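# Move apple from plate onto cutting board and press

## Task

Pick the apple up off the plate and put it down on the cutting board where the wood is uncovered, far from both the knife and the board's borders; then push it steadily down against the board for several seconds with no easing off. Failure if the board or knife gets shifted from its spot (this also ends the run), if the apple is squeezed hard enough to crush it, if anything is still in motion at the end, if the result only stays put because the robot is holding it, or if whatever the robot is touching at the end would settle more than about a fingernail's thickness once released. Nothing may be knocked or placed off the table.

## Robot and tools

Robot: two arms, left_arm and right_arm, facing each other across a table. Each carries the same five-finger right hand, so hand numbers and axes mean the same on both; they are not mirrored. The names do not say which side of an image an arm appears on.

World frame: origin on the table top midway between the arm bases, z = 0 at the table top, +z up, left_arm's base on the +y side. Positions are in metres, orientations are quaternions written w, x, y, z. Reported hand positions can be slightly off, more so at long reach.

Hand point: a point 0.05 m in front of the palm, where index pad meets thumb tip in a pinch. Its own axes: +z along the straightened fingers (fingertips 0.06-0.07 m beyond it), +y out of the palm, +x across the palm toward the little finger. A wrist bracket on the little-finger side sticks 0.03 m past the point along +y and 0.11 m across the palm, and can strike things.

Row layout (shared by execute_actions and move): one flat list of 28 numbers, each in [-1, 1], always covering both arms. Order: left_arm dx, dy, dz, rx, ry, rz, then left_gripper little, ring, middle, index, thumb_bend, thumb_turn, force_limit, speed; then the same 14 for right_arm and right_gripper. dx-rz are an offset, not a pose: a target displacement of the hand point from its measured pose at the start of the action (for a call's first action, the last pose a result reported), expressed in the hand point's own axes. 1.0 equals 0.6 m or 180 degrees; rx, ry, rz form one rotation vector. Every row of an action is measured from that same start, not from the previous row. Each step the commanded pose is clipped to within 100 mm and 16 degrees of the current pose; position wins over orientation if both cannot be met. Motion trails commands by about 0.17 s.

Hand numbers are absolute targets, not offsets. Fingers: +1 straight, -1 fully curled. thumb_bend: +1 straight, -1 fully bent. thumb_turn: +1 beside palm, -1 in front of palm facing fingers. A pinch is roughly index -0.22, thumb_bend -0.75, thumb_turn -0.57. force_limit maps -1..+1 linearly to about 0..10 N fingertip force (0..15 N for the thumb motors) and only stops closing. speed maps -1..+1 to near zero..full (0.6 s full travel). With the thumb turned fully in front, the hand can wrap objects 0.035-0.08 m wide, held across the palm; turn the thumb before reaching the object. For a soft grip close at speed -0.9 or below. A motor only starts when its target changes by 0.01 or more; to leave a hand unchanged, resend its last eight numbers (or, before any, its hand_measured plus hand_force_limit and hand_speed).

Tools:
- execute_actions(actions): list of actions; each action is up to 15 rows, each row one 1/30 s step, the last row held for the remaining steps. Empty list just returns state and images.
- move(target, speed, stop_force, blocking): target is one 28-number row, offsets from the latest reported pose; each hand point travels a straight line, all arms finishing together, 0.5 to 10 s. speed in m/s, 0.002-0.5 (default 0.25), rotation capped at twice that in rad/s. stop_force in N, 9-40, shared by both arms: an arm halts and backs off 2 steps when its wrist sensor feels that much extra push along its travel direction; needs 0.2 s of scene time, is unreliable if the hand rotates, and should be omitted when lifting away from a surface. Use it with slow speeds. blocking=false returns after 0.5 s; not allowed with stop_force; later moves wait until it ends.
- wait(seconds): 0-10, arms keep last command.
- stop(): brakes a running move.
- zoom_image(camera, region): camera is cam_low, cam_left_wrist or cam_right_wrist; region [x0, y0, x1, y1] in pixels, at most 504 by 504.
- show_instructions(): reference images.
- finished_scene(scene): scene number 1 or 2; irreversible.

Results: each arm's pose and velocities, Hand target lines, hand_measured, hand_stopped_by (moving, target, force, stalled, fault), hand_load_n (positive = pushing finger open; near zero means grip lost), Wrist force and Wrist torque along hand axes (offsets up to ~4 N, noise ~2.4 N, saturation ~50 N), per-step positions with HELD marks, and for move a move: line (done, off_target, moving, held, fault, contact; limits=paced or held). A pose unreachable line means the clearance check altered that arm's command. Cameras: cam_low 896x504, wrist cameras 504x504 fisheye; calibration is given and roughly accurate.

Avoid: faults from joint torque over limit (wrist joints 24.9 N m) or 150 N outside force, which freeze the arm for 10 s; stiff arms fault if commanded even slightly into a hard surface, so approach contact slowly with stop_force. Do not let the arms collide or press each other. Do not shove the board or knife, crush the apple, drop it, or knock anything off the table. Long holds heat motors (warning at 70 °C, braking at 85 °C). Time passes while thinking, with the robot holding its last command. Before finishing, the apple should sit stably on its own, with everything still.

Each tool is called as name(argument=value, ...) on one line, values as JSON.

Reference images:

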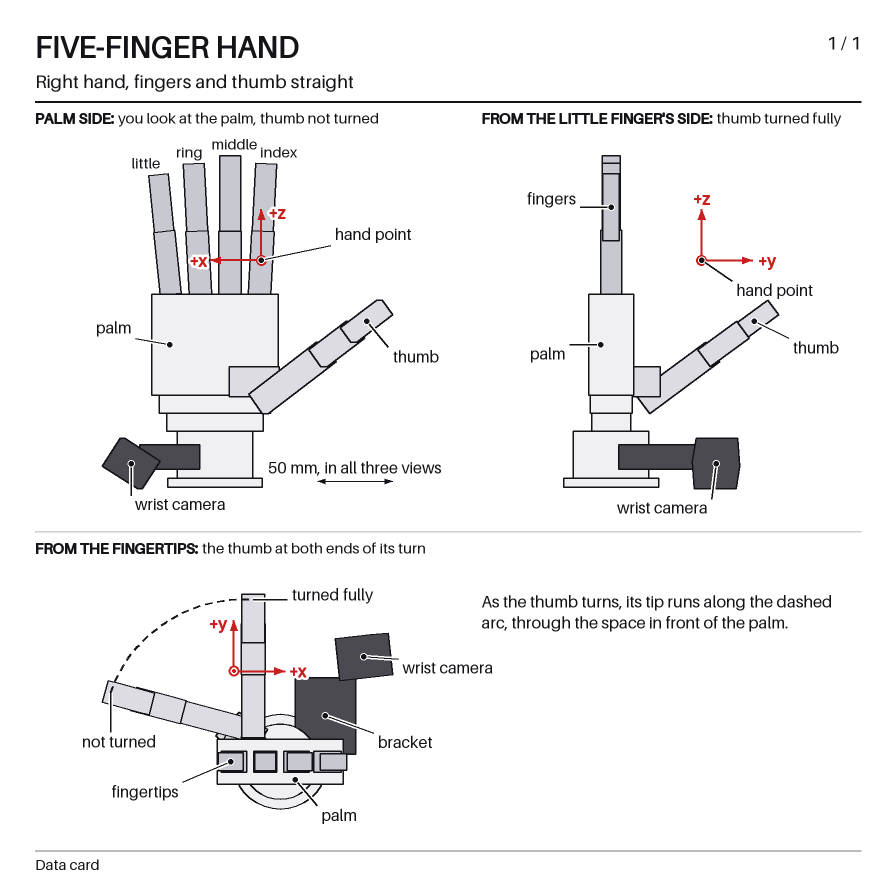

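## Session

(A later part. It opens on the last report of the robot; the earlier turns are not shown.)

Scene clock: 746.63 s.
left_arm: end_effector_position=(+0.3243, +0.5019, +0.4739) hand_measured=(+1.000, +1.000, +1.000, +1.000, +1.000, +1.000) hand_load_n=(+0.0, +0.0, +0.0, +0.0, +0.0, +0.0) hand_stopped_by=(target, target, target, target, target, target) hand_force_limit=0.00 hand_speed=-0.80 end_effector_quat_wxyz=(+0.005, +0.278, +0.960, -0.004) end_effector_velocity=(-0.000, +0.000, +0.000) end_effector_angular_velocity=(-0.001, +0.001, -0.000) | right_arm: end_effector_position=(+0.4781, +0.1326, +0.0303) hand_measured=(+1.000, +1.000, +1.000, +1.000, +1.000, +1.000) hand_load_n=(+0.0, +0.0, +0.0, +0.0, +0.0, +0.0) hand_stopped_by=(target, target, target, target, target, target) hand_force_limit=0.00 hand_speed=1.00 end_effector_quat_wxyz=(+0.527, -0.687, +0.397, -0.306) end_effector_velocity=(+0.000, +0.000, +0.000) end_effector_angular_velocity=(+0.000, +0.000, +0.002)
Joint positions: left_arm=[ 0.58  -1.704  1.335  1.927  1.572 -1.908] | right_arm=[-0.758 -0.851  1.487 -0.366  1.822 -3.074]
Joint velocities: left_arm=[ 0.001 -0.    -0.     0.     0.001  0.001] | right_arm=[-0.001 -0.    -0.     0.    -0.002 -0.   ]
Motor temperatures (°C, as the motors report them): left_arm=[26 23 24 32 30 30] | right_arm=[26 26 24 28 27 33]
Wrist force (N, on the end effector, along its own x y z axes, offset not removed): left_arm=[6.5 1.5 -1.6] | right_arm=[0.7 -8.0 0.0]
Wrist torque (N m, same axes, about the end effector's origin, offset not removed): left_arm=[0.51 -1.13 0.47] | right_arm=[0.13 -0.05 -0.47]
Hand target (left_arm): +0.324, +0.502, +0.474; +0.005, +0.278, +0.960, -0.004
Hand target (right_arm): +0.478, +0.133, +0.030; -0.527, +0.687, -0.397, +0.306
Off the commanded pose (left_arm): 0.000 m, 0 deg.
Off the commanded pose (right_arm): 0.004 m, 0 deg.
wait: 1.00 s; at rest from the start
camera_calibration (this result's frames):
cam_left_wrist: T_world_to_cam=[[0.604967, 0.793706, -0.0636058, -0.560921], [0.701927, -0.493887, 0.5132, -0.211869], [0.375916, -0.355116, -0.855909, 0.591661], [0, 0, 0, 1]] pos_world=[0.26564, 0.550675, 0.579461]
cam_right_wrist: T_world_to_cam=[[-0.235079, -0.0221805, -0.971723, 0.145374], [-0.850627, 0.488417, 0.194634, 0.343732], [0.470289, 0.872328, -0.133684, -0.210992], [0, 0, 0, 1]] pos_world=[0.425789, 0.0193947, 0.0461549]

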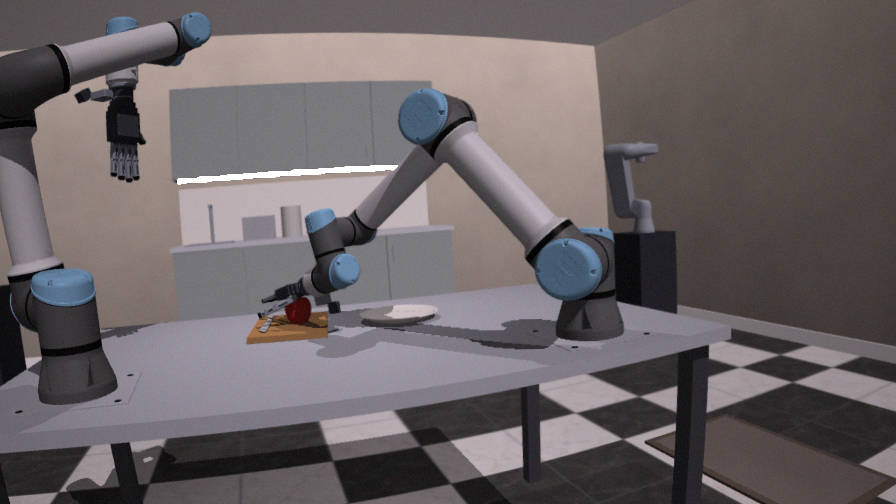

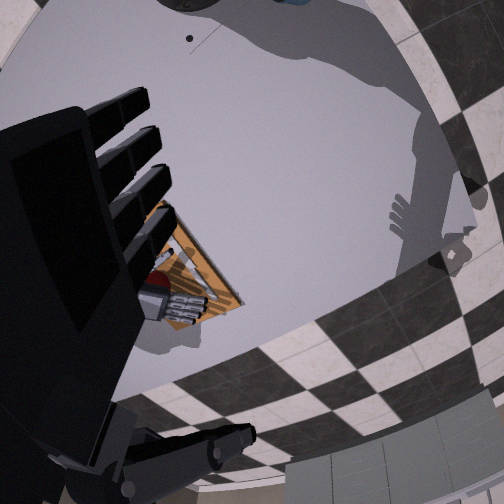

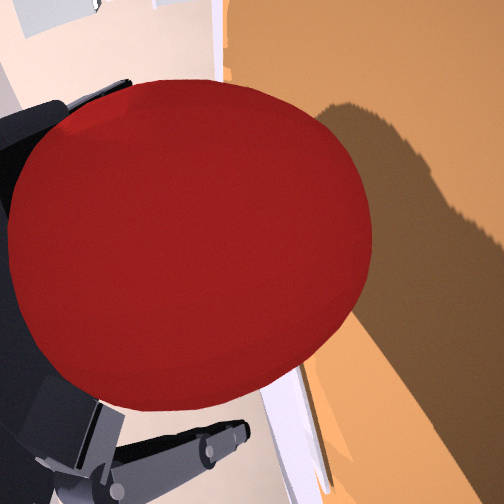

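execute_actions(actions=[[[0,0,0,0,0,0,1,1,1,1,1,1,0,-0.8, 0,0.00097,0.00026,0,0,0,1,1,1,1,1,1,0,1]]])

wait(seconds=1)

Scene clock: 759.20 s.
left_arm: end_effector_position=(+0.3243, +0.5019, +0.4739) hand_measured=(+1.000, +1.000, +1.000, +1.000, +1.000, +1.000) hand_load_n=(+0.0, +0.0, +0.0, +0.0, +0.0, +0.0) hand_stopped_by=(target, target, target, target, target, target) hand_force_limit=0.00 hand_speed=-0.80 end_effector_quat_wxyz=(+0.005, +0.278, +0.960, -0.004) end_effector_velocity=(-0.000, -0.000, +0.000) end_effector_angular_velocity=(+0.001, +0.000, -0.001) | right_arm: end_effector_position=(+0.4781, +0.1326, +0.0298) hand_measured=(+1.000, +1.000, +1.000, +1.000, +1.000, +1.000) hand_load_n=(+0.0, +0.0, +0.0, +0.0, +0.0, +0.0) hand_stopped_by=(target, target, target, target, target, target) hand_force_limit=0.00 hand_speed=1.00 end_effector_quat_wxyz=(+0.527, -0.687, +0.397, -0.306) end_effector_velocity=(-0.001, -0.000, -0.001) end_effector_angular_velocity=(-0.001, +0.001, +0.001)
Joint positions: left_arm=[ 0.58  -1.704  1.335  1.927  1.572 -1.908] | right_arm=[-0.758 -0.851  1.488 -0.367  1.822 -3.074]
Joint velocities: left_arm=[-0.001  0.    -0.     0.001 -0.001 -0.   ] | right_arm=[ 0.     0.001  0.001 -0.    -0.001  0.   ]
Motor temperatures (°C, as the motors report them): left_arm=[26 23 24 32 30 30] | right_arm=[26 26 24 28 27 33]
Wrist force (N, on the end effector, along its own x y z axes, offset not removed): left_arm=[1.5 0.1 -0.9] | right_arm=[1.3 -17.7 -0.9]
Wrist torque (N m, same axes, about the end effector's origin, offset not removed): left_arm=[0.29 -0.28 0.09] | right_arm=[-0.19 -0.12 -0.71]
Hand target (left_arm): +0.324, +0.502, +0.474; +0.005, +0.278, +0.960, -0.004
Hand target (right_arm): +0.478, +0.133, +0.030; -0.527, +0.687, -0.397, +0.306
Off the commanded pose (left_arm): 0.000 m, 0 deg.
Off the commanded pose (right_arm): 0.000 m, 0 deg.
Step readings (end_effector_position):
0: left_arm (+0.3243, +0.5019, +0.4739) | right_arm (+0.4781, +0.1326, +0.0303)
1: left_arm (+0.3243, +0.5019, +0.4739) | right_arm (+0.4781, +0.1326, +0.0303)
2: left_arm (+0.3243, +0.5019, +0.4739) | right_arm (+0.4781, +0.1326, +0.0303)
4: left_arm (+0.3243, +0.5019, +0.4739) | right_arm (+0.4781, +0.1326, +0.0302)
8: left_arm (+0.3243, +0.5019, +0.4739) | right_arm (+0.4781, +0.1327, +0.0300)
15: end_effector_position above
camera_calibration (this result's frames):
cam_left_wrist: T_world_to_cam=[[0.604967, 0.793706, -0.063606, -0.56092], [0.701927, -0.493886, 0.5132, -0.211869], [0.375916, -0.355116, -0.855909, 0.591661], [0, 0, 0, 1]] pos_world=[0.26564, 0.550675, 0.579461]
cam_right_wrist: T_world_to_cam=[[-0.234922, -0.0220251, -0.971765, 0.144829], [-0.850658, 0.488386, 0.194575, 0.343857], [0.470311, 0.87235, -0.133468, -0.21112], [0, 0, 0, 1]] pos_world=[0.42582, 0.0194252, 0.0456555]

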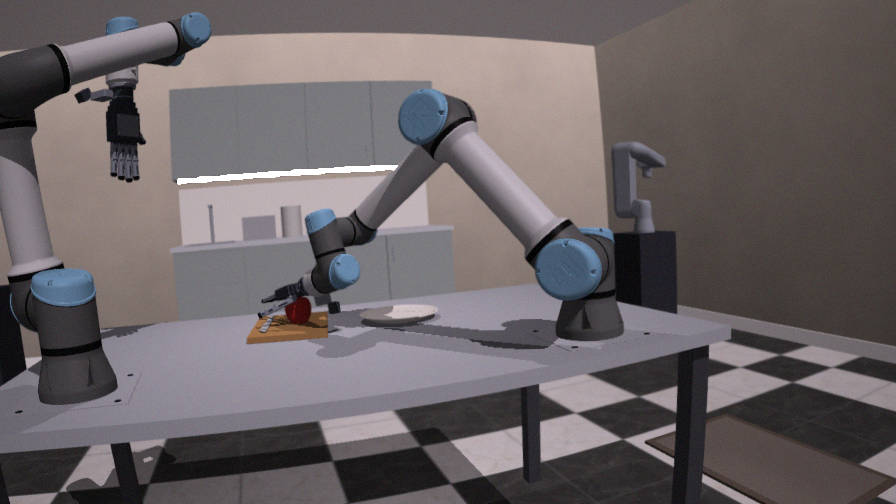

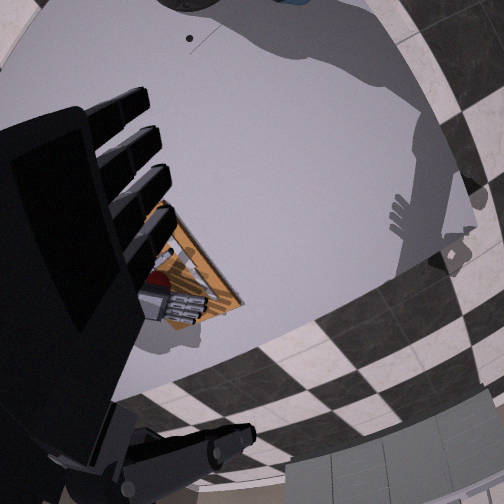

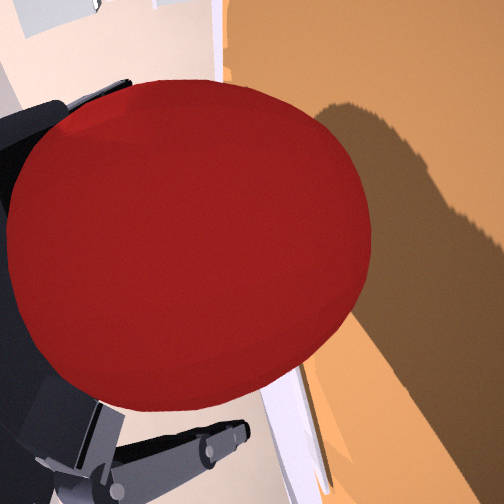

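Scene clock: 760.20 s.
left_arm: end_effector_position=(+0.3243, +0.5019, +0.4739) hand_measured=(+1.000, +1.000, +1.000, +1.000, +1.000, +1.000) hand_load_n=(+0.0, +0.0, +0.0, +0.0, +0.0, +0.0) hand_stopped_by=(target, target, target, target, target, target) hand_force_limit=0.00 hand_speed=-0.80 end_effector_quat_wxyz=(+0.005, +0.278, +0.960, -0.004) end_effector_velocity=(+0.000, -0.000, -0.000) end_effector_angular_velocity=(+0.000, +0.001, -0.000) | right_arm: end_effector_position=(+0.4781, +0.1326, +0.0297) hand_measured=(+1.000, +1.000, +1.000, +1.000, +1.000, +1.000) hand_load_n=(+0.0, +0.0, +0.0, +0.0, +0.0, +0.0) hand_stopped_by=(target, target, target, target, target, target) hand_force_limit=0.00 hand_speed=1.00 end_effector_quat_wxyz=(+0.527, -0.687, +0.397, -0.306) end_effector_velocity=(+0.001, -0.000, +0.000) end_effector_angular_velocity=(+0.000, +0.000, -0.001)
Joint positions: left_arm=[ 0.58  -1.704  1.335  1.927  1.572 -1.908] | right_arm=[-0.758 -0.851  1.488 -0.367  1.822 -3.074]
Joint velocities: left_arm=[ 0.  0. -0.  0.  0.  0.] | right_arm=[-0.001  0.    -0.     0.    -0.     0.   ]
Motor temperatures (°C, as the motors report them): left_arm=[26 23 24 32 30 30] | right_arm=[26 26 24 28 27 33]
Wrist force (N, on the end effector, along its own x y z axes, offset not removed): left_arm=[-2.9 0.9 2.8] | right_arm=[0.6 -19.8 -0.5]
Wrist torque (N m, same axes, about the end effector's origin, offset not removed): left_arm=[-0.11 0.29 -0.07] | right_arm=[-0.30 -0.04 -0.85]
Hand target (left_arm): +0.324, +0.502, +0.474; +0.005, +0.278, +0.960, -0.004
Hand target (right_arm): +0.478, +0.133, +0.030; -0.527, +0.687, -0.397, +0.306
Off the commanded pose (left_arm): 0.000 m, 0 deg.
Off the commanded pose (right_arm): 0.000 m, 0 deg.
wait: 1.00 s; at rest by 0.17 s
camera_calibration (this result's frames):
cam_left_wrist: T_world_to_cam=[[0.604967, 0.793706, -0.0636061, -0.56092], [0.701927, -0.493886, 0.5132, -0.211869], [0.375916, -0.355116, -0.855909, 0.591661], [0, 0, 0, 1]] pos_world=[0.26564, 0.550675, 0.579461]
cam_right_wrist: T_world_to_cam=[[-0.235029, -0.0221311, -0.971736, 0.144776], [-0.850637, 0.488407, 0.194615, 0.343857], [0.470296, 0.872335, -0.133615, -0.211093], [0, 0, 0, 1]] pos_world=[0.4258, 0.0194054, 0.0455591]

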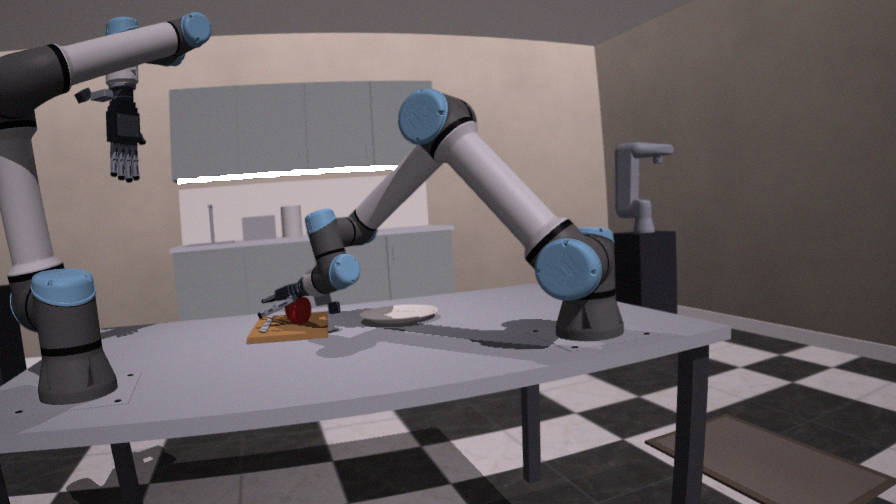

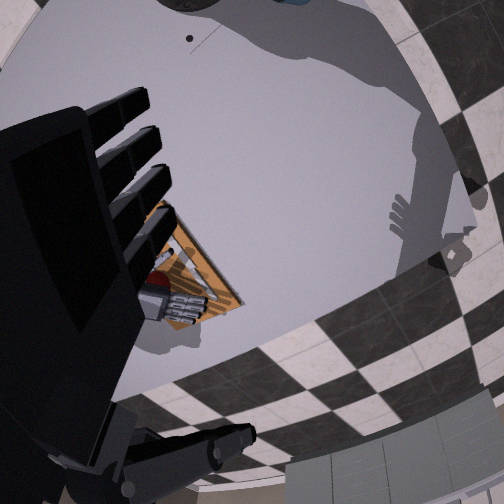

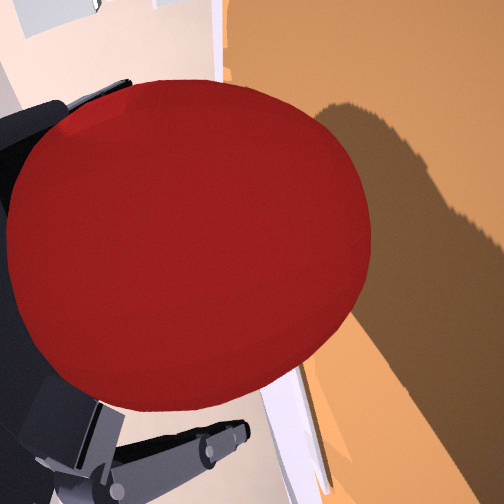

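wait(seconds=3)

Scene clock: 765.63 s.
left_arm: end_effector_position=(+0.3243, +0.5019, +0.4739) hand_measured=(+1.000, +1.000, +1.000, +1.000, +1.000, +1.000) hand_load_n=(+0.0, +0.0, +0.0, +0.0, +0.0, +0.0) hand_stopped_by=(target, target, target, target, target, target) hand_force_limit=0.00 hand_speed=-0.80 end_effector_quat_wxyz=(+0.005, +0.278, +0.960, -0.004) end_effector_velocity=(+0.000, +0.000, +0.000) end_effector_angular_velocity=(+0.001, -0.000, +0.001) | right_arm: end_effector_position=(+0.4781, +0.1326, +0.0297) hand_measured=(+1.000, +1.000, +1.000, +1.000, +1.000, +1.000) hand_load_n=(+0.0, +0.0, +0.0, +0.0, +0.0, +0.0) hand_stopped_by=(target, target, target, target, target, target) hand_force_limit=0.00 hand_speed=1.00 end_effector_quat_wxyz=(+0.527, -0.687, +0.397, -0.306) end_effector_velocity=(-0.000, +0.000, -0.000) end_effector_angular_velocity=(+0.001, +0.000, -0.000)
Joint positions: left_arm=[ 0.58  -1.704  1.335  1.927  1.572 -1.908] | right_arm=[-0.758 -0.851  1.488 -0.367  1.822 -3.074]
Joint velocities: left_arm=[ 0.001  0.    -0.     0.    -0.    -0.   ] | right_arm=[ 0.     0.     0.001 -0.001  0.001  0.001]
Motor temperatures (°C, as the motors report them): left_arm=[26 23 24 32 30 30] | right_arm=[26 26 24 28 27 33]
Wrist force (N, on the end effector, along its own x y z axes, offset not removed): left_arm=[1.7 -0.6 2.0] | right_arm=[-0.1 -20.3 -0.4]
Wrist torque (N m, same axes, about the end effector's origin, offset not removed): left_arm=[-0.28 -0.32 0.02] | right_arm=[-0.28 0.08 -0.96]
Hand target (left_arm): +0.324, +0.502, +0.474; +0.005, +0.278, +0.960, -0.004
Hand target (right_arm): +0.478, +0.133, +0.030; -0.527, +0.687, -0.397, +0.306
Off the commanded pose (left_arm): 0.000 m, 0 deg.
Off the commanded pose (right_arm): 0.000 m, 0 deg.
wait: 3.00 s; at rest from the start
camera_calibration (this result's frames):
cam_left_wrist: T_world_to_cam=[[0.604967, 0.793706, -0.0636062, -0.56092], [0.701927, -0.493886, 0.5132, -0.211869], [0.375915, -0.355116, -0.855909, 0.591661], [0, 0, 0, 1]] pos_world=[0.26564, 0.550675, 0.579461]
cam_right_wrist: T_world_to_cam=[[-0.235079, -0.0221807, -0.971723, 0.144788], [-0.850627, 0.488417, 0.194634, 0.343849], [0.470289, 0.872328, -0.133684, -0.211074], [0, 0, 0, 1]] pos_world=[0.42579, 0.0193951, 0.0455519]

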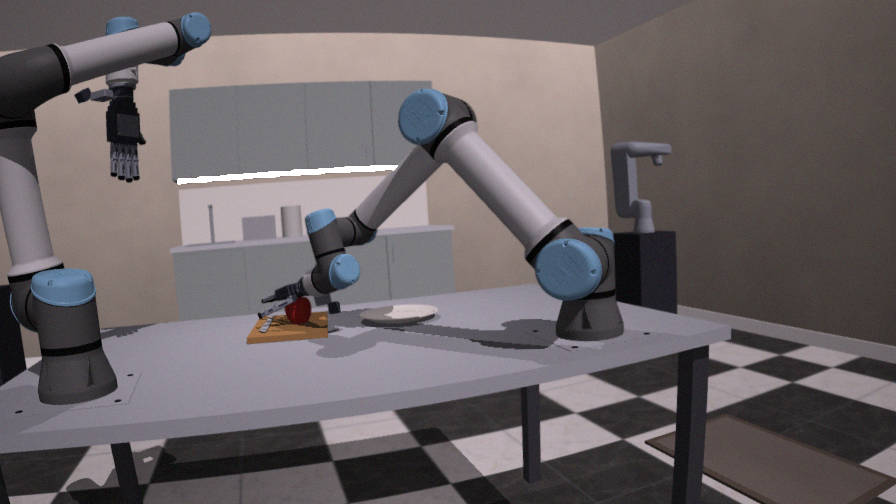

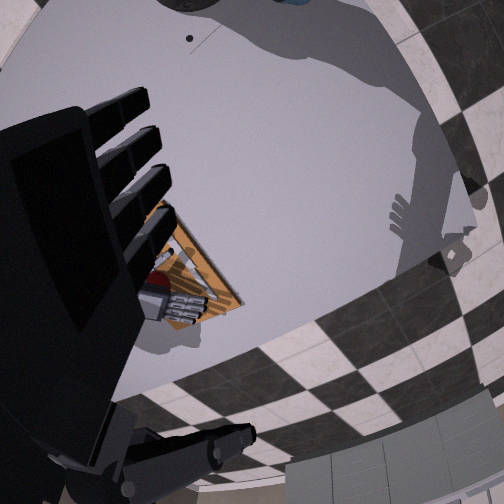

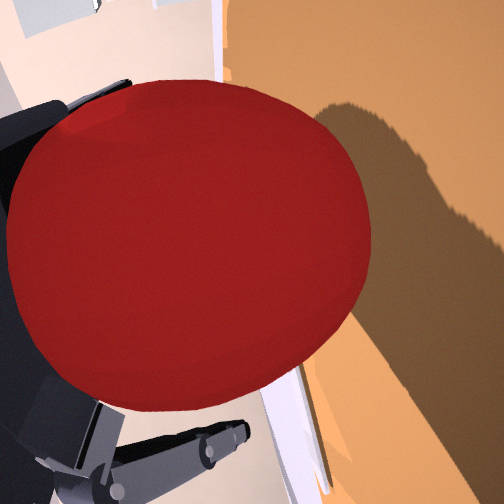

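execute_actions(actions=[[[0,0,0,0,0,0,1,1,1,1,1,1,0,-0.8, 0,0.00045,0.00012,0,0,0,1,1,1,1,1,1,0,1]]])

wait(seconds=2)

Scene clock: 778.20 s.
left_arm: end_effector_position=(+0.3243, +0.5019, +0.4739) hand_measured=(+1.000, +1.000, +1.000, +1.000, +1.000, +1.000) hand_load_n=(+0.0, +0.0, +0.0, +0.0, +0.0, +0.0) hand_stopped_by=(target, target, target, target, target, target) hand_force_limit=0.00 hand_speed=-0.80 end_effector_quat_wxyz=(+0.005, +0.278, +0.960, -0.004) end_effector_velocity=(-0.000, +0.000, +0.000) end_effector_angular_velocity=(+0.000, +0.000, -0.000) | right_arm: end_effector_position=(+0.4781, +0.1326, +0.0294) hand_measured=(+1.000, +1.000, +1.000, +1.000, +1.000, +1.000) hand_load_n=(+0.0, +0.0, +0.0, +0.0, +0.0, +0.0) hand_stopped_by=(target, target, target, target, target, target) hand_force_limit=0.00 hand_speed=1.00 end_effector_quat_wxyz=(+0.527, -0.687, +0.397, -0.306) end_effector_velocity=(-0.001, +0.000, -0.000) end_effector_angular_velocity=(-0.001, +0.001, +0.000)
Joint positions: left_arm=[ 0.58  -1.704  1.335  1.927  1.572 -1.908] | right_arm=[-0.758 -0.85   1.488 -0.367  1.822 -3.074]
Joint velocities: left_arm=[ 0.     0.     0.     0.001 -0.     0.001] | right_arm=[ 0.001  0.    -0.     0.001  0.001 -0.   ]
Motor temperatures (°C, as the motors report them): left_arm=[26 23 24 32 30 30] | right_arm=[26 26 24 28 27 33]
Wrist force (N, on the end effector, along its own x y z axes, offset not removed): left_arm=[-0.7 1.1 -1.2] | right_arm=[1.3 -25.9 -1.2]
Wrist torque (N m, same axes, about the end effector's origin, offset not removed): left_arm=[0.29 0.17 0.06] | right_arm=[-0.49 -0.08 -1.05]
Hand target (left_arm): +0.324, +0.502, +0.474; +0.005, +0.278, +0.960, -0.004
Hand target (right_arm): +0.478, +0.133, +0.029; -0.527, +0.687, -0.397, +0.306
Off the commanded pose (left_arm): 0.000 m, 0 deg.
Off the commanded pose (right_arm): 0.000 m, 0 deg.
Step readings (end_effector_position):
0: left_arm (+0.3243, +0.5019, +0.4739) | right_arm (+0.4781, +0.1326, +0.0297)
1: left_arm (+0.3243, +0.5019, +0.4739) | right_arm (+0.4781, +0.1326, +0.0297)
2: left_arm (+0.3243, +0.5019, +0.4739) | right_arm (+0.4781, +0.1326, +0.0296)
4: left_arm (+0.3243, +0.5019, +0.4739) | right_arm (+0.4780, +0.1325, +0.0295)
8: left_arm (+0.3243, +0.5019, +0.4739) | right_arm (+0.4781, +0.1326, +0.0294)
15: end_effector_position above
camera_calibration (this result's frames):
cam_left_wrist: T_world_to_cam=[[0.604967, 0.793706, -0.0636059, -0.56092], [0.701927, -0.493887, 0.5132, -0.211869], [0.375916, -0.355116, -0.855909, 0.591661], [0, 0, 0, 1]] pos_world=[0.26564, 0.550675, 0.579461]
cam_right_wrist: T_world_to_cam=[[-0.235057, -0.0221588, -0.971729, 0.144528], [-0.850631, 0.488413, 0.194626, 0.343903], [0.470292, 0.872331, -0.133654, -0.211116], [0, 0, 0, 1]] pos_world=[0.425793, 0.019399, 0.0452934]

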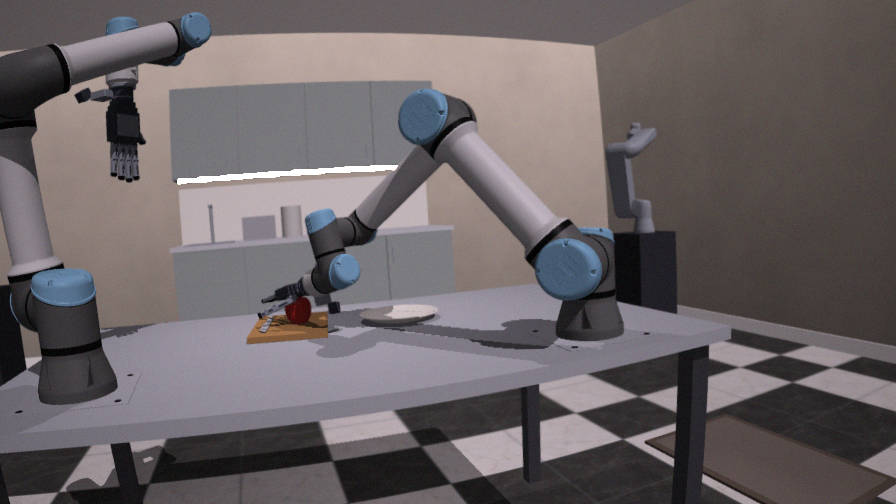

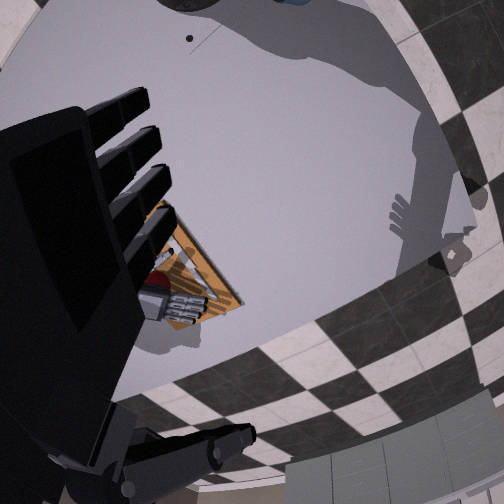

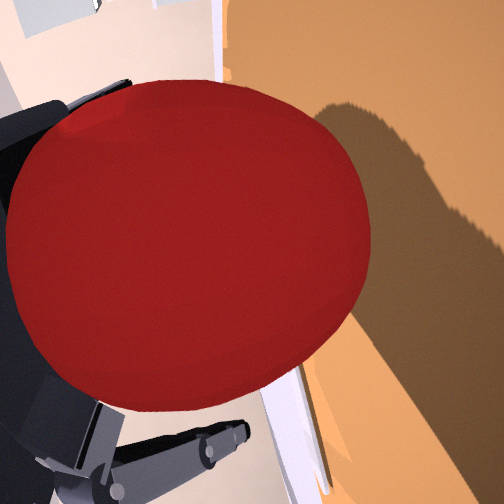

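Scene clock: 780.20 s.
left_arm: end_effector_position=(+0.3243, +0.5019, +0.4739) hand_measured=(+1.000, +1.000, +1.000, +1.000, +1.000, +1.000) hand_load_n=(+0.0, +0.0, +0.0, +0.0, +0.0, +0.0) hand_stopped_by=(target, target, target, target, target, target) hand_force_limit=0.00 hand_speed=-0.80 end_effector_quat_wxyz=(+0.005, +0.278, +0.960, -0.004) end_effector_velocity=(-0.000, -0.000, -0.000) end_effector_angular_velocity=(+0.000, +0.000, -0.001) | right_arm: end_effector_position=(+0.4781, +0.1326, +0.0294) hand_measured=(+1.000, +1.000, +1.000, +1.000, +1.000, +1.000) hand_load_n=(+0.0, +0.0, +0.0, +0.0, +0.0, +0.0) hand_stopped_by=(target, target, target, target, target, target) hand_force_limit=0.00 hand_speed=1.00 end_effector_quat_wxyz=(+0.527, -0.687, +0.397, -0.306) end_effector_velocity=(+0.000, +0.000, +0.000) end_effector_angular_velocity=(+0.000, -0.002, -0.001)
Joint positions: left_arm=[ 0.58  -1.704  1.335  1.927  1.572 -1.908] | right_arm=[-0.758 -0.85   1.488 -0.367  1.822 -3.074]
Joint velocities: left_arm=[-0.001  0.     0.     0.     0.     0.   ] | right_arm=[ 0.     0.    -0.001 -0.001  0.002 -0.001]
Motor temperatures (°C, as the motors report them): left_arm=[26 23 24 32 30 30] | right_arm=[26 26 24 28 27 33]
Wrist force (N, on the end effector, along its own x y z axes, offset not removed): left_arm=[-2.3 -2.1 -1.8] | right_arm=[0.2 -26.3 -1.2]
Wrist torque (N m, same axes, about the end effector's origin, offset not removed): left_arm=[0.10 0.41 -0.11] | right_arm=[-0.43 0.02 -1.09]
Hand target (left_arm): +0.324, +0.502, +0.474; +0.005, +0.278, +0.960, -0.004
Hand target (right_arm): +0.478, +0.133, +0.029; -0.527, +0.687, -0.397, +0.306
Off the commanded pose (left_arm): 0.000 m, 0 deg.
Off the commanded pose (right_arm): 0.000 m, 0 deg.
wait: 2.00 s; at rest by 0.17 s
camera_calibration (this result's frames):
cam_left_wrist: T_world_to_cam=[[0.604967, 0.793706, -0.0636061, -0.56092], [0.701928, -0.493886, 0.5132, -0.211869], [0.375916, -0.355116, -0.855909, 0.591661], [0, 0, 0, 1]] pos_world=[0.26564, 0.550675, 0.579461]
cam_right_wrist: T_world_to_cam=[[-0.235075, -0.0221769, -0.971724, 0.144515], [-0.850628, 0.488416, 0.194633, 0.343904], [0.47029, 0.872329, -0.133679, -0.211112], [0, 0, 0, 1]] pos_world=[0.42579, 0.0193959, 0.0452727]

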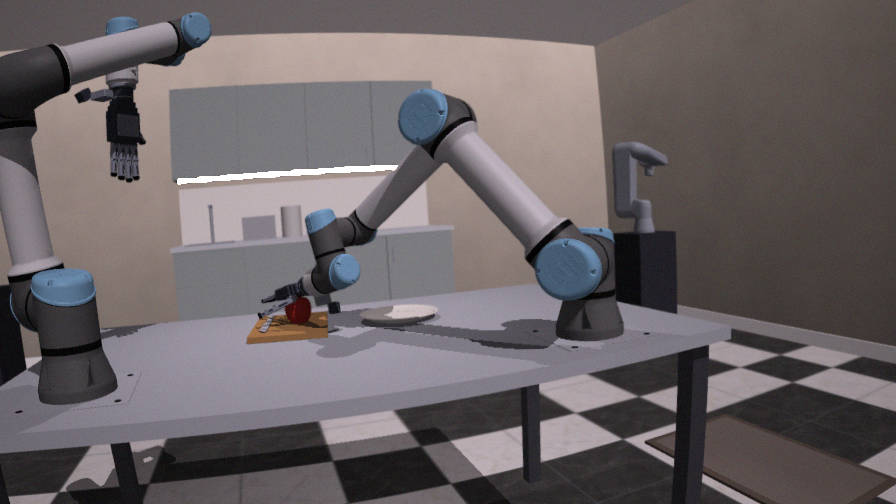

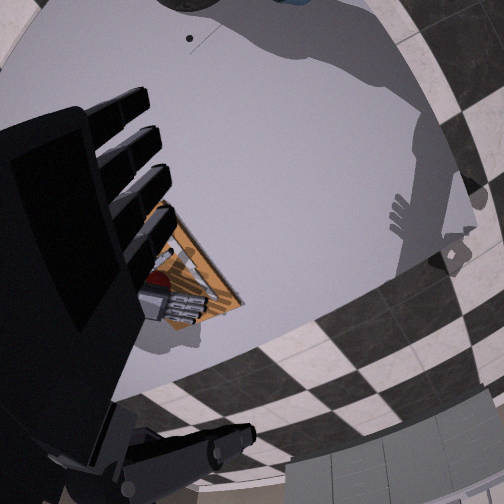

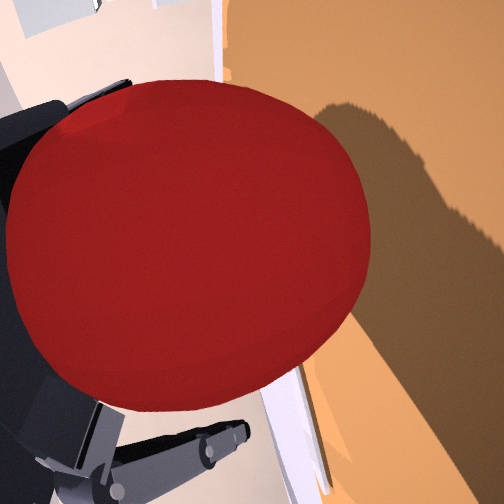

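wait(seconds=5)

Scene clock: 790.50 s.
left_arm: end_effector_position=(+0.3243, +0.5019, +0.4739) hand_measured=(+1.000, +1.000, +1.000, +1.000, +1.000, +1.000) hand_load_n=(+0.0, +0.0, +0.0, +0.0, +0.0, +0.0) hand_stopped_by=(target, target, target, target, target, target) hand_force_limit=0.00 hand_speed=-0.80 end_effector_quat_wxyz=(+0.005, +0.278, +0.960, -0.004) end_effector_velocity=(-0.000, +0.000, +0.000) end_effector_angular_velocity=(-0.000, -0.000, +0.001) | right_arm: end_effector_position=(+0.4781, +0.1326, +0.0294) hand_measured=(+1.000, +1.000, +1.000, +1.000, +1.000, +1.000) hand_load_n=(+0.0, +0.0, +0.0, +0.0, +0.0, +0.0) hand_stopped_by=(target, target, target, target, target, target) hand_force_limit=0.00 hand_speed=1.00 end_effector_quat_wxyz=(+0.527, -0.687, +0.397, -0.306) end_effector_velocity=(-0.000, +0.000, -0.000) end_effector_angular_velocity=(+0.000, +0.000, +0.001)
Joint positions: left_arm=[ 0.58  -1.704  1.335  1.927  1.572 -1.908] | right_arm=[-0.758 -0.85   1.488 -0.367  1.822 -3.074]
Joint velocities: left_arm=[ 0. -0. -0. -0. -0. -0.] | right_arm=[ 0.     0.     0.     0.    -0.001 -0.   ]
Motor temperatures (°C, as the motors report them): left_arm=[26 23 24 32 30 30] | right_arm=[26 26 24 28 27 33]
Wrist force (N, on the end effector, along its own x y z axes, offset not removed): left_arm=[2.3 -1.5 0.1] | right_arm=[1.0 -25.1 -0.7]
Wrist torque (N m, same axes, about the end effector's origin, offset not removed): left_arm=[0.01 -0.36 0.14] | right_arm=[-0.36 -0.14 -1.10]
Hand target (left_arm): +0.324, +0.502, +0.474; +0.005, +0.278, +0.960, -0.004
Hand target (right_arm): +0.478, +0.133, +0.029; -0.527, +0.687, -0.397, +0.306
Off the commanded pose (left_arm): 0.000 m, 0 deg.
Off the commanded pose (right_arm): 0.000 m, 0 deg.
wait: 5.00 s; at rest from the start
camera_calibration (this result's frames):
cam_left_wrist: T_world_to_cam=[[0.604967, 0.793706, -0.063606, -0.56092], [0.701927, -0.493886, 0.5132, -0.211869], [0.375916, -0.355116, -0.855909, 0.591661], [0, 0, 0, 1]] pos_world=[0.26564, 0.550675, 0.579461]
cam_right_wrist: T_world_to_cam=[[-0.235075, -0.0221769, -0.971724, 0.144515], [-0.850628, 0.488416, 0.194633, 0.343904], [0.47029, 0.872329, -0.133679, -0.211112], [0, 0, 0, 1]] pos_world=[0.42579, 0.0193959, 0.0452727]

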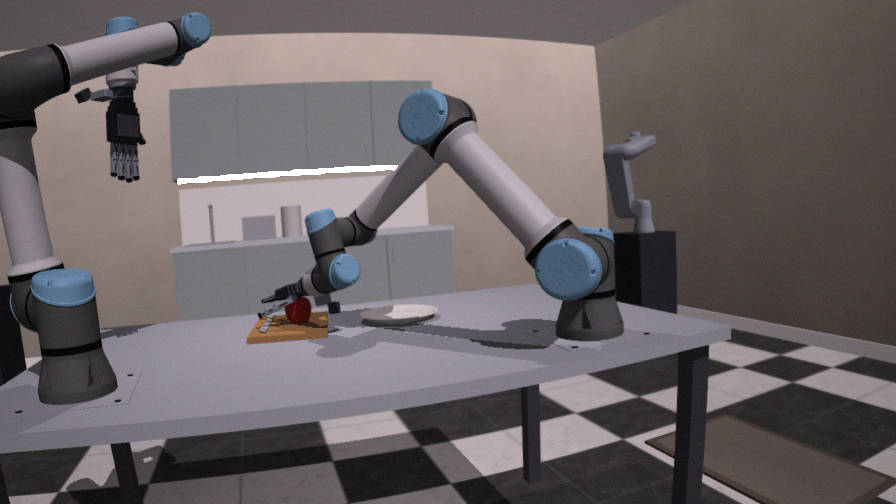

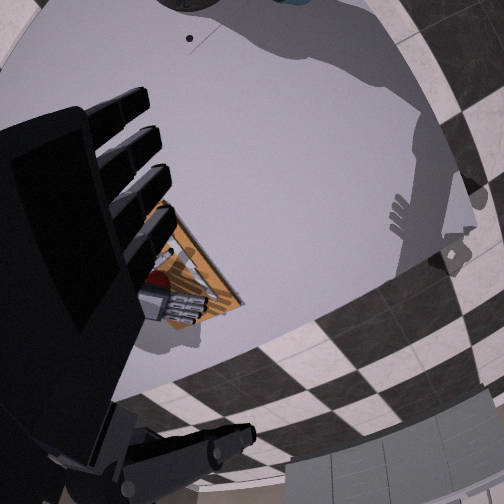

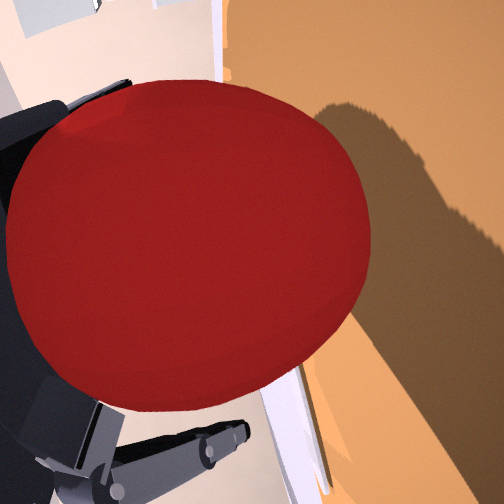

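move(target=[0,0,0,0,0,0,1,1,1,1,1,1,0,-0.8, 0,-0.0161,-0.0043,0,0,0,1,1,1,1,1,1,0,1], speed=0.025)

move(target=[0,0,0,0,0,0,1,1,1,1,1,1,0,-0.8, 0,-0.161,-0.0431,0,0,0,1,1,1,1,1,1,0,1], speed=0.2)

Scene clock: 797.90 s.
left_arm: end_effector_position=(+0.3243, +0.5019, +0.4739) hand_measured=(+1.000, +1.000, +1.000, +1.000, +1.000, +1.000) hand_load_n=(+0.0, +0.0, +0.0, +0.0, +0.0, +0.0) hand_stopped_by=(target, target, target, target, target, target) hand_force_limit=0.00 hand_speed=-0.80 end_effector_quat_wxyz=(+0.005, +0.278, +0.960, -0.004) end_effector_velocity=(-0.000, +0.000, +0.000) end_effector_angular_velocity=(+0.001, +0.001, -0.000) | right_arm: end_effector_position=(+0.4781, +0.1326, +0.0392) hand_measured=(+1.000, +1.000, +1.000, +1.000, +1.000, +1.000) hand_load_n=(+0.0, +0.0, +0.0, +0.0, +0.0, +0.0) hand_stopped_by=(target, target, target, target, target, target) hand_force_limit=0.00 hand_speed=1.00 end_effector_quat_wxyz=(+0.527, -0.687, +0.397, -0.306) end_effector_velocity=(-0.000, +0.000, +0.002) end_effector_angular_velocity=(-0.000, +0.000, +0.001)
Joint positions: left_arm=[ 0.58  -1.704  1.335  1.927  1.572 -1.908] | right_arm=[-0.758 -0.864  1.483 -0.348  1.822 -3.074]
Joint velocities: left_arm=[ 0.     0.    -0.     0.002 -0.     0.   ] | right_arm=[-0.    -0.003 -0.001  0.004 -0.001 -0.001]
Motor temperatures (°C, as the motors report them): left_arm=[26 23 24 32 30 30] | right_arm=[26 26 24 28 27 33]
Wrist force (N, on the end effector, along its own x y z axes, offset not removed): left_arm=[-0.2 -0.8 0.9] | right_arm=[1.3 1.4 1.1]
Wrist torque (N m, same axes, about the end effector's origin, offset not removed): left_arm=[-0.02 0.16 0.27] | right_arm=[0.29 -0.21 -0.12]
Hand target (left_arm): +0.324, +0.502, +0.474; +0.005, +0.278, +0.960, -0.004
Hand target (right_arm): +0.478, +0.133, +0.039; -0.527, +0.687, -0.397, +0.306
Off the commanded pose (left_arm): 0.000 m, 0 deg.
Off the commanded pose (right_arm): 0.000 m, 0 deg.
move: done
camera_calibration (this result's frames):
cam_left_wrist: T_world_to_cam=[[0.604967, 0.793706, -0.063606, -0.56092], [0.701927, -0.493886, 0.5132, -0.211869], [0.375916, -0.355116, -0.855909, 0.591661], [0, 0, 0, 1]] pos_world=[0.26564, 0.550675, 0.579461]
cam_right_wrist: T_world_to_cam=[[-0.235084, -0.0221865, -0.971722, 0.154051], [-0.850626, 0.488418, 0.194636, 0.341992], [0.470288, 0.872328, -0.133692, -0.209792], [0, 0, 0, 1]] pos_world=[0.425785, 0.0193903, 0.0550832]

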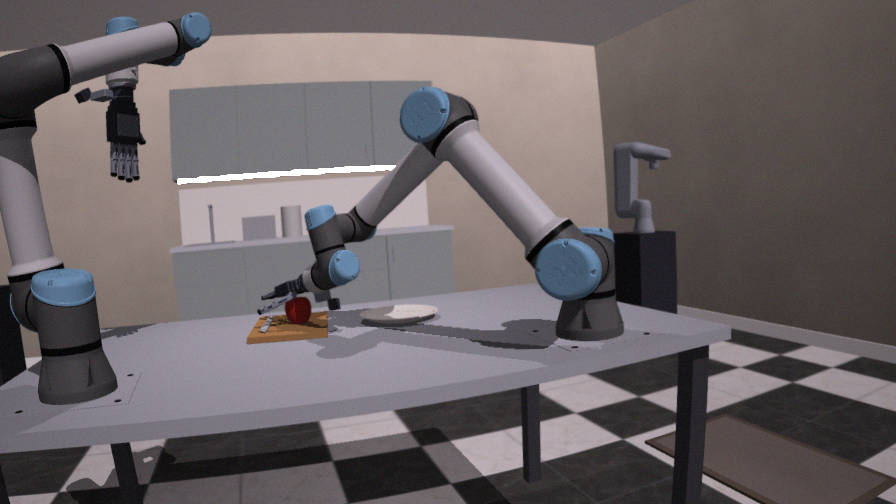

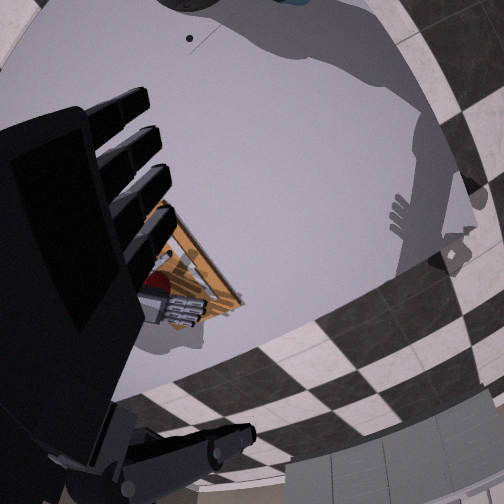

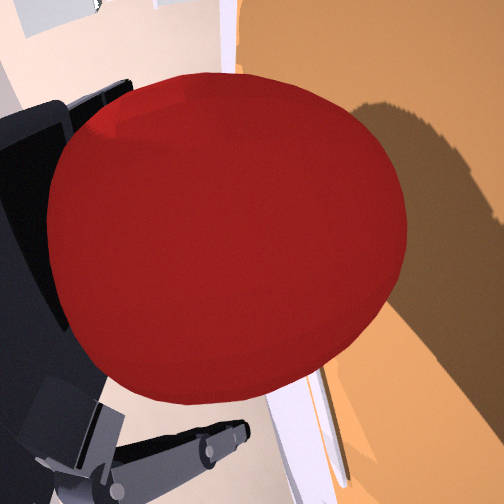

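Scene clock: 798.97 s.
left_arm: end_effector_position=(+0.3243, +0.5019, +0.4739) hand_measured=(+1.000, +1.000, +1.000, +1.000, +1.000, +1.000) hand_load_n=(+0.0, +0.0, +0.0, +0.0, +0.0, +0.0) hand_stopped_by=(target, target, target, target, target, target) hand_force_limit=0.00 hand_speed=-0.80 end_effector_quat_wxyz=(+0.005, +0.278, +0.960, -0.004) end_effector_velocity=(+0.000, -0.000, -0.000) end_effector_angular_velocity=(-0.001, -0.001, -0.001) | right_arm: end_effector_position=(+0.4779, +0.1326, +0.1391) hand_measured=(+1.000, +1.000, +1.000, +1.000, +1.000, +1.000) hand_load_n=(+0.0, +0.0, +0.0, +0.0, +0.0, +0.0) hand_stopped_by=(target, target, target, target, target, target) hand_force_limit=0.00 hand_speed=1.00 end_effector_quat_wxyz=(+0.527, -0.687, +0.397, -0.306) end_effector_velocity=(+0.000, +0.000, +0.002) end_effector_angular_velocity=(+0.001, -0.000, -0.000)
Joint positions: left_arm=[ 0.58  -1.704  1.335  1.927  1.572 -1.908] | right_arm=[-0.757 -0.981  1.395 -0.144  1.822 -3.075]
Joint velocities: left_arm=[-0.001 -0.    -0.    -0.001  0.     0.   ] | right_arm=[ 0.    -0.001 -0.003  0.004  0.     0.001]
Motor temperatures (°C, as the motors report them): left_arm=[26 23 24 32 30 30] | right_arm=[26 26 24 28 27 33]
Wrist force (N, on the end effector, along its own x y z axes, offset not removed): left_arm=[0.0 0.0 1.4] | right_arm=[1.0 0.7 0.2]
Wrist torque (N m, same axes, about the end effector's origin, offset not removed): left_arm=[0.21 -0.12 0.14] | right_arm=[0.19 -0.14 -0.17]
Hand target (left_arm): +0.324, +0.502, +0.474; +0.005, +0.278, +0.960, -0.004
Hand target (right_arm): +0.478, +0.133, +0.139; -0.527, +0.687, -0.397, +0.306
Off the commanded pose (left_arm): 0.000 m, 0 deg.
Off the commanded pose (right_arm): 0.000 m, 0 deg.
move: done
camera_calibration (this result's frames):
cam_left_wrist: T_world_to_cam=[[0.604967, 0.793706, -0.0636062, -0.56092], [0.701927, -0.493886, 0.5132, -0.211869], [0.375916, -0.355116, -0.855909, 0.591661], [0, 0, 0, 1]] pos_world=[0.26564, 0.550675, 0.579461]
cam_right_wrist: T_world_to_cam=[[-0.235055, -0.0222261, -0.971728, 0.251046], [-0.850744, 0.488218, 0.194622, 0.322485], [0.47009, 0.872438, -0.133667, -0.19629], [0, 0, 0, 1]] pos_world=[0.425636, 0.0193878, 0.154948]

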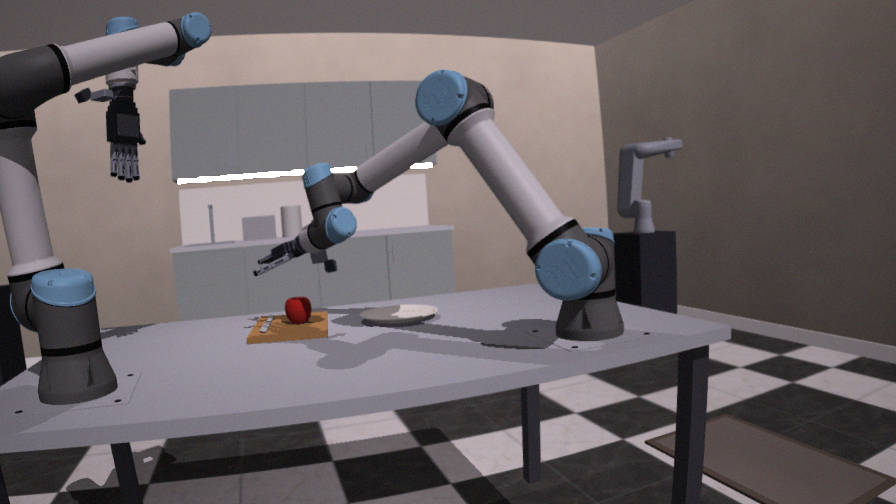

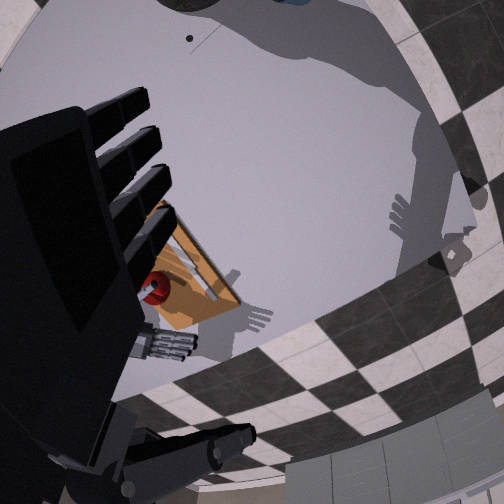

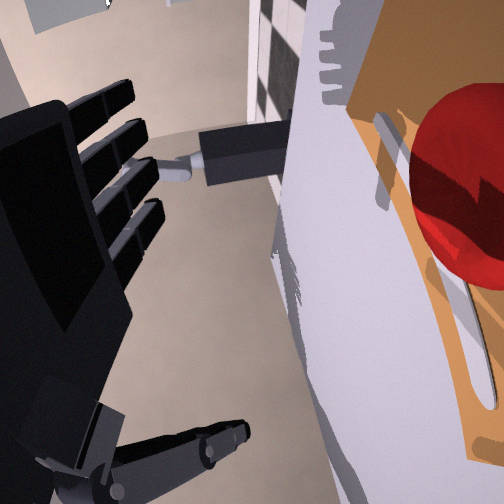

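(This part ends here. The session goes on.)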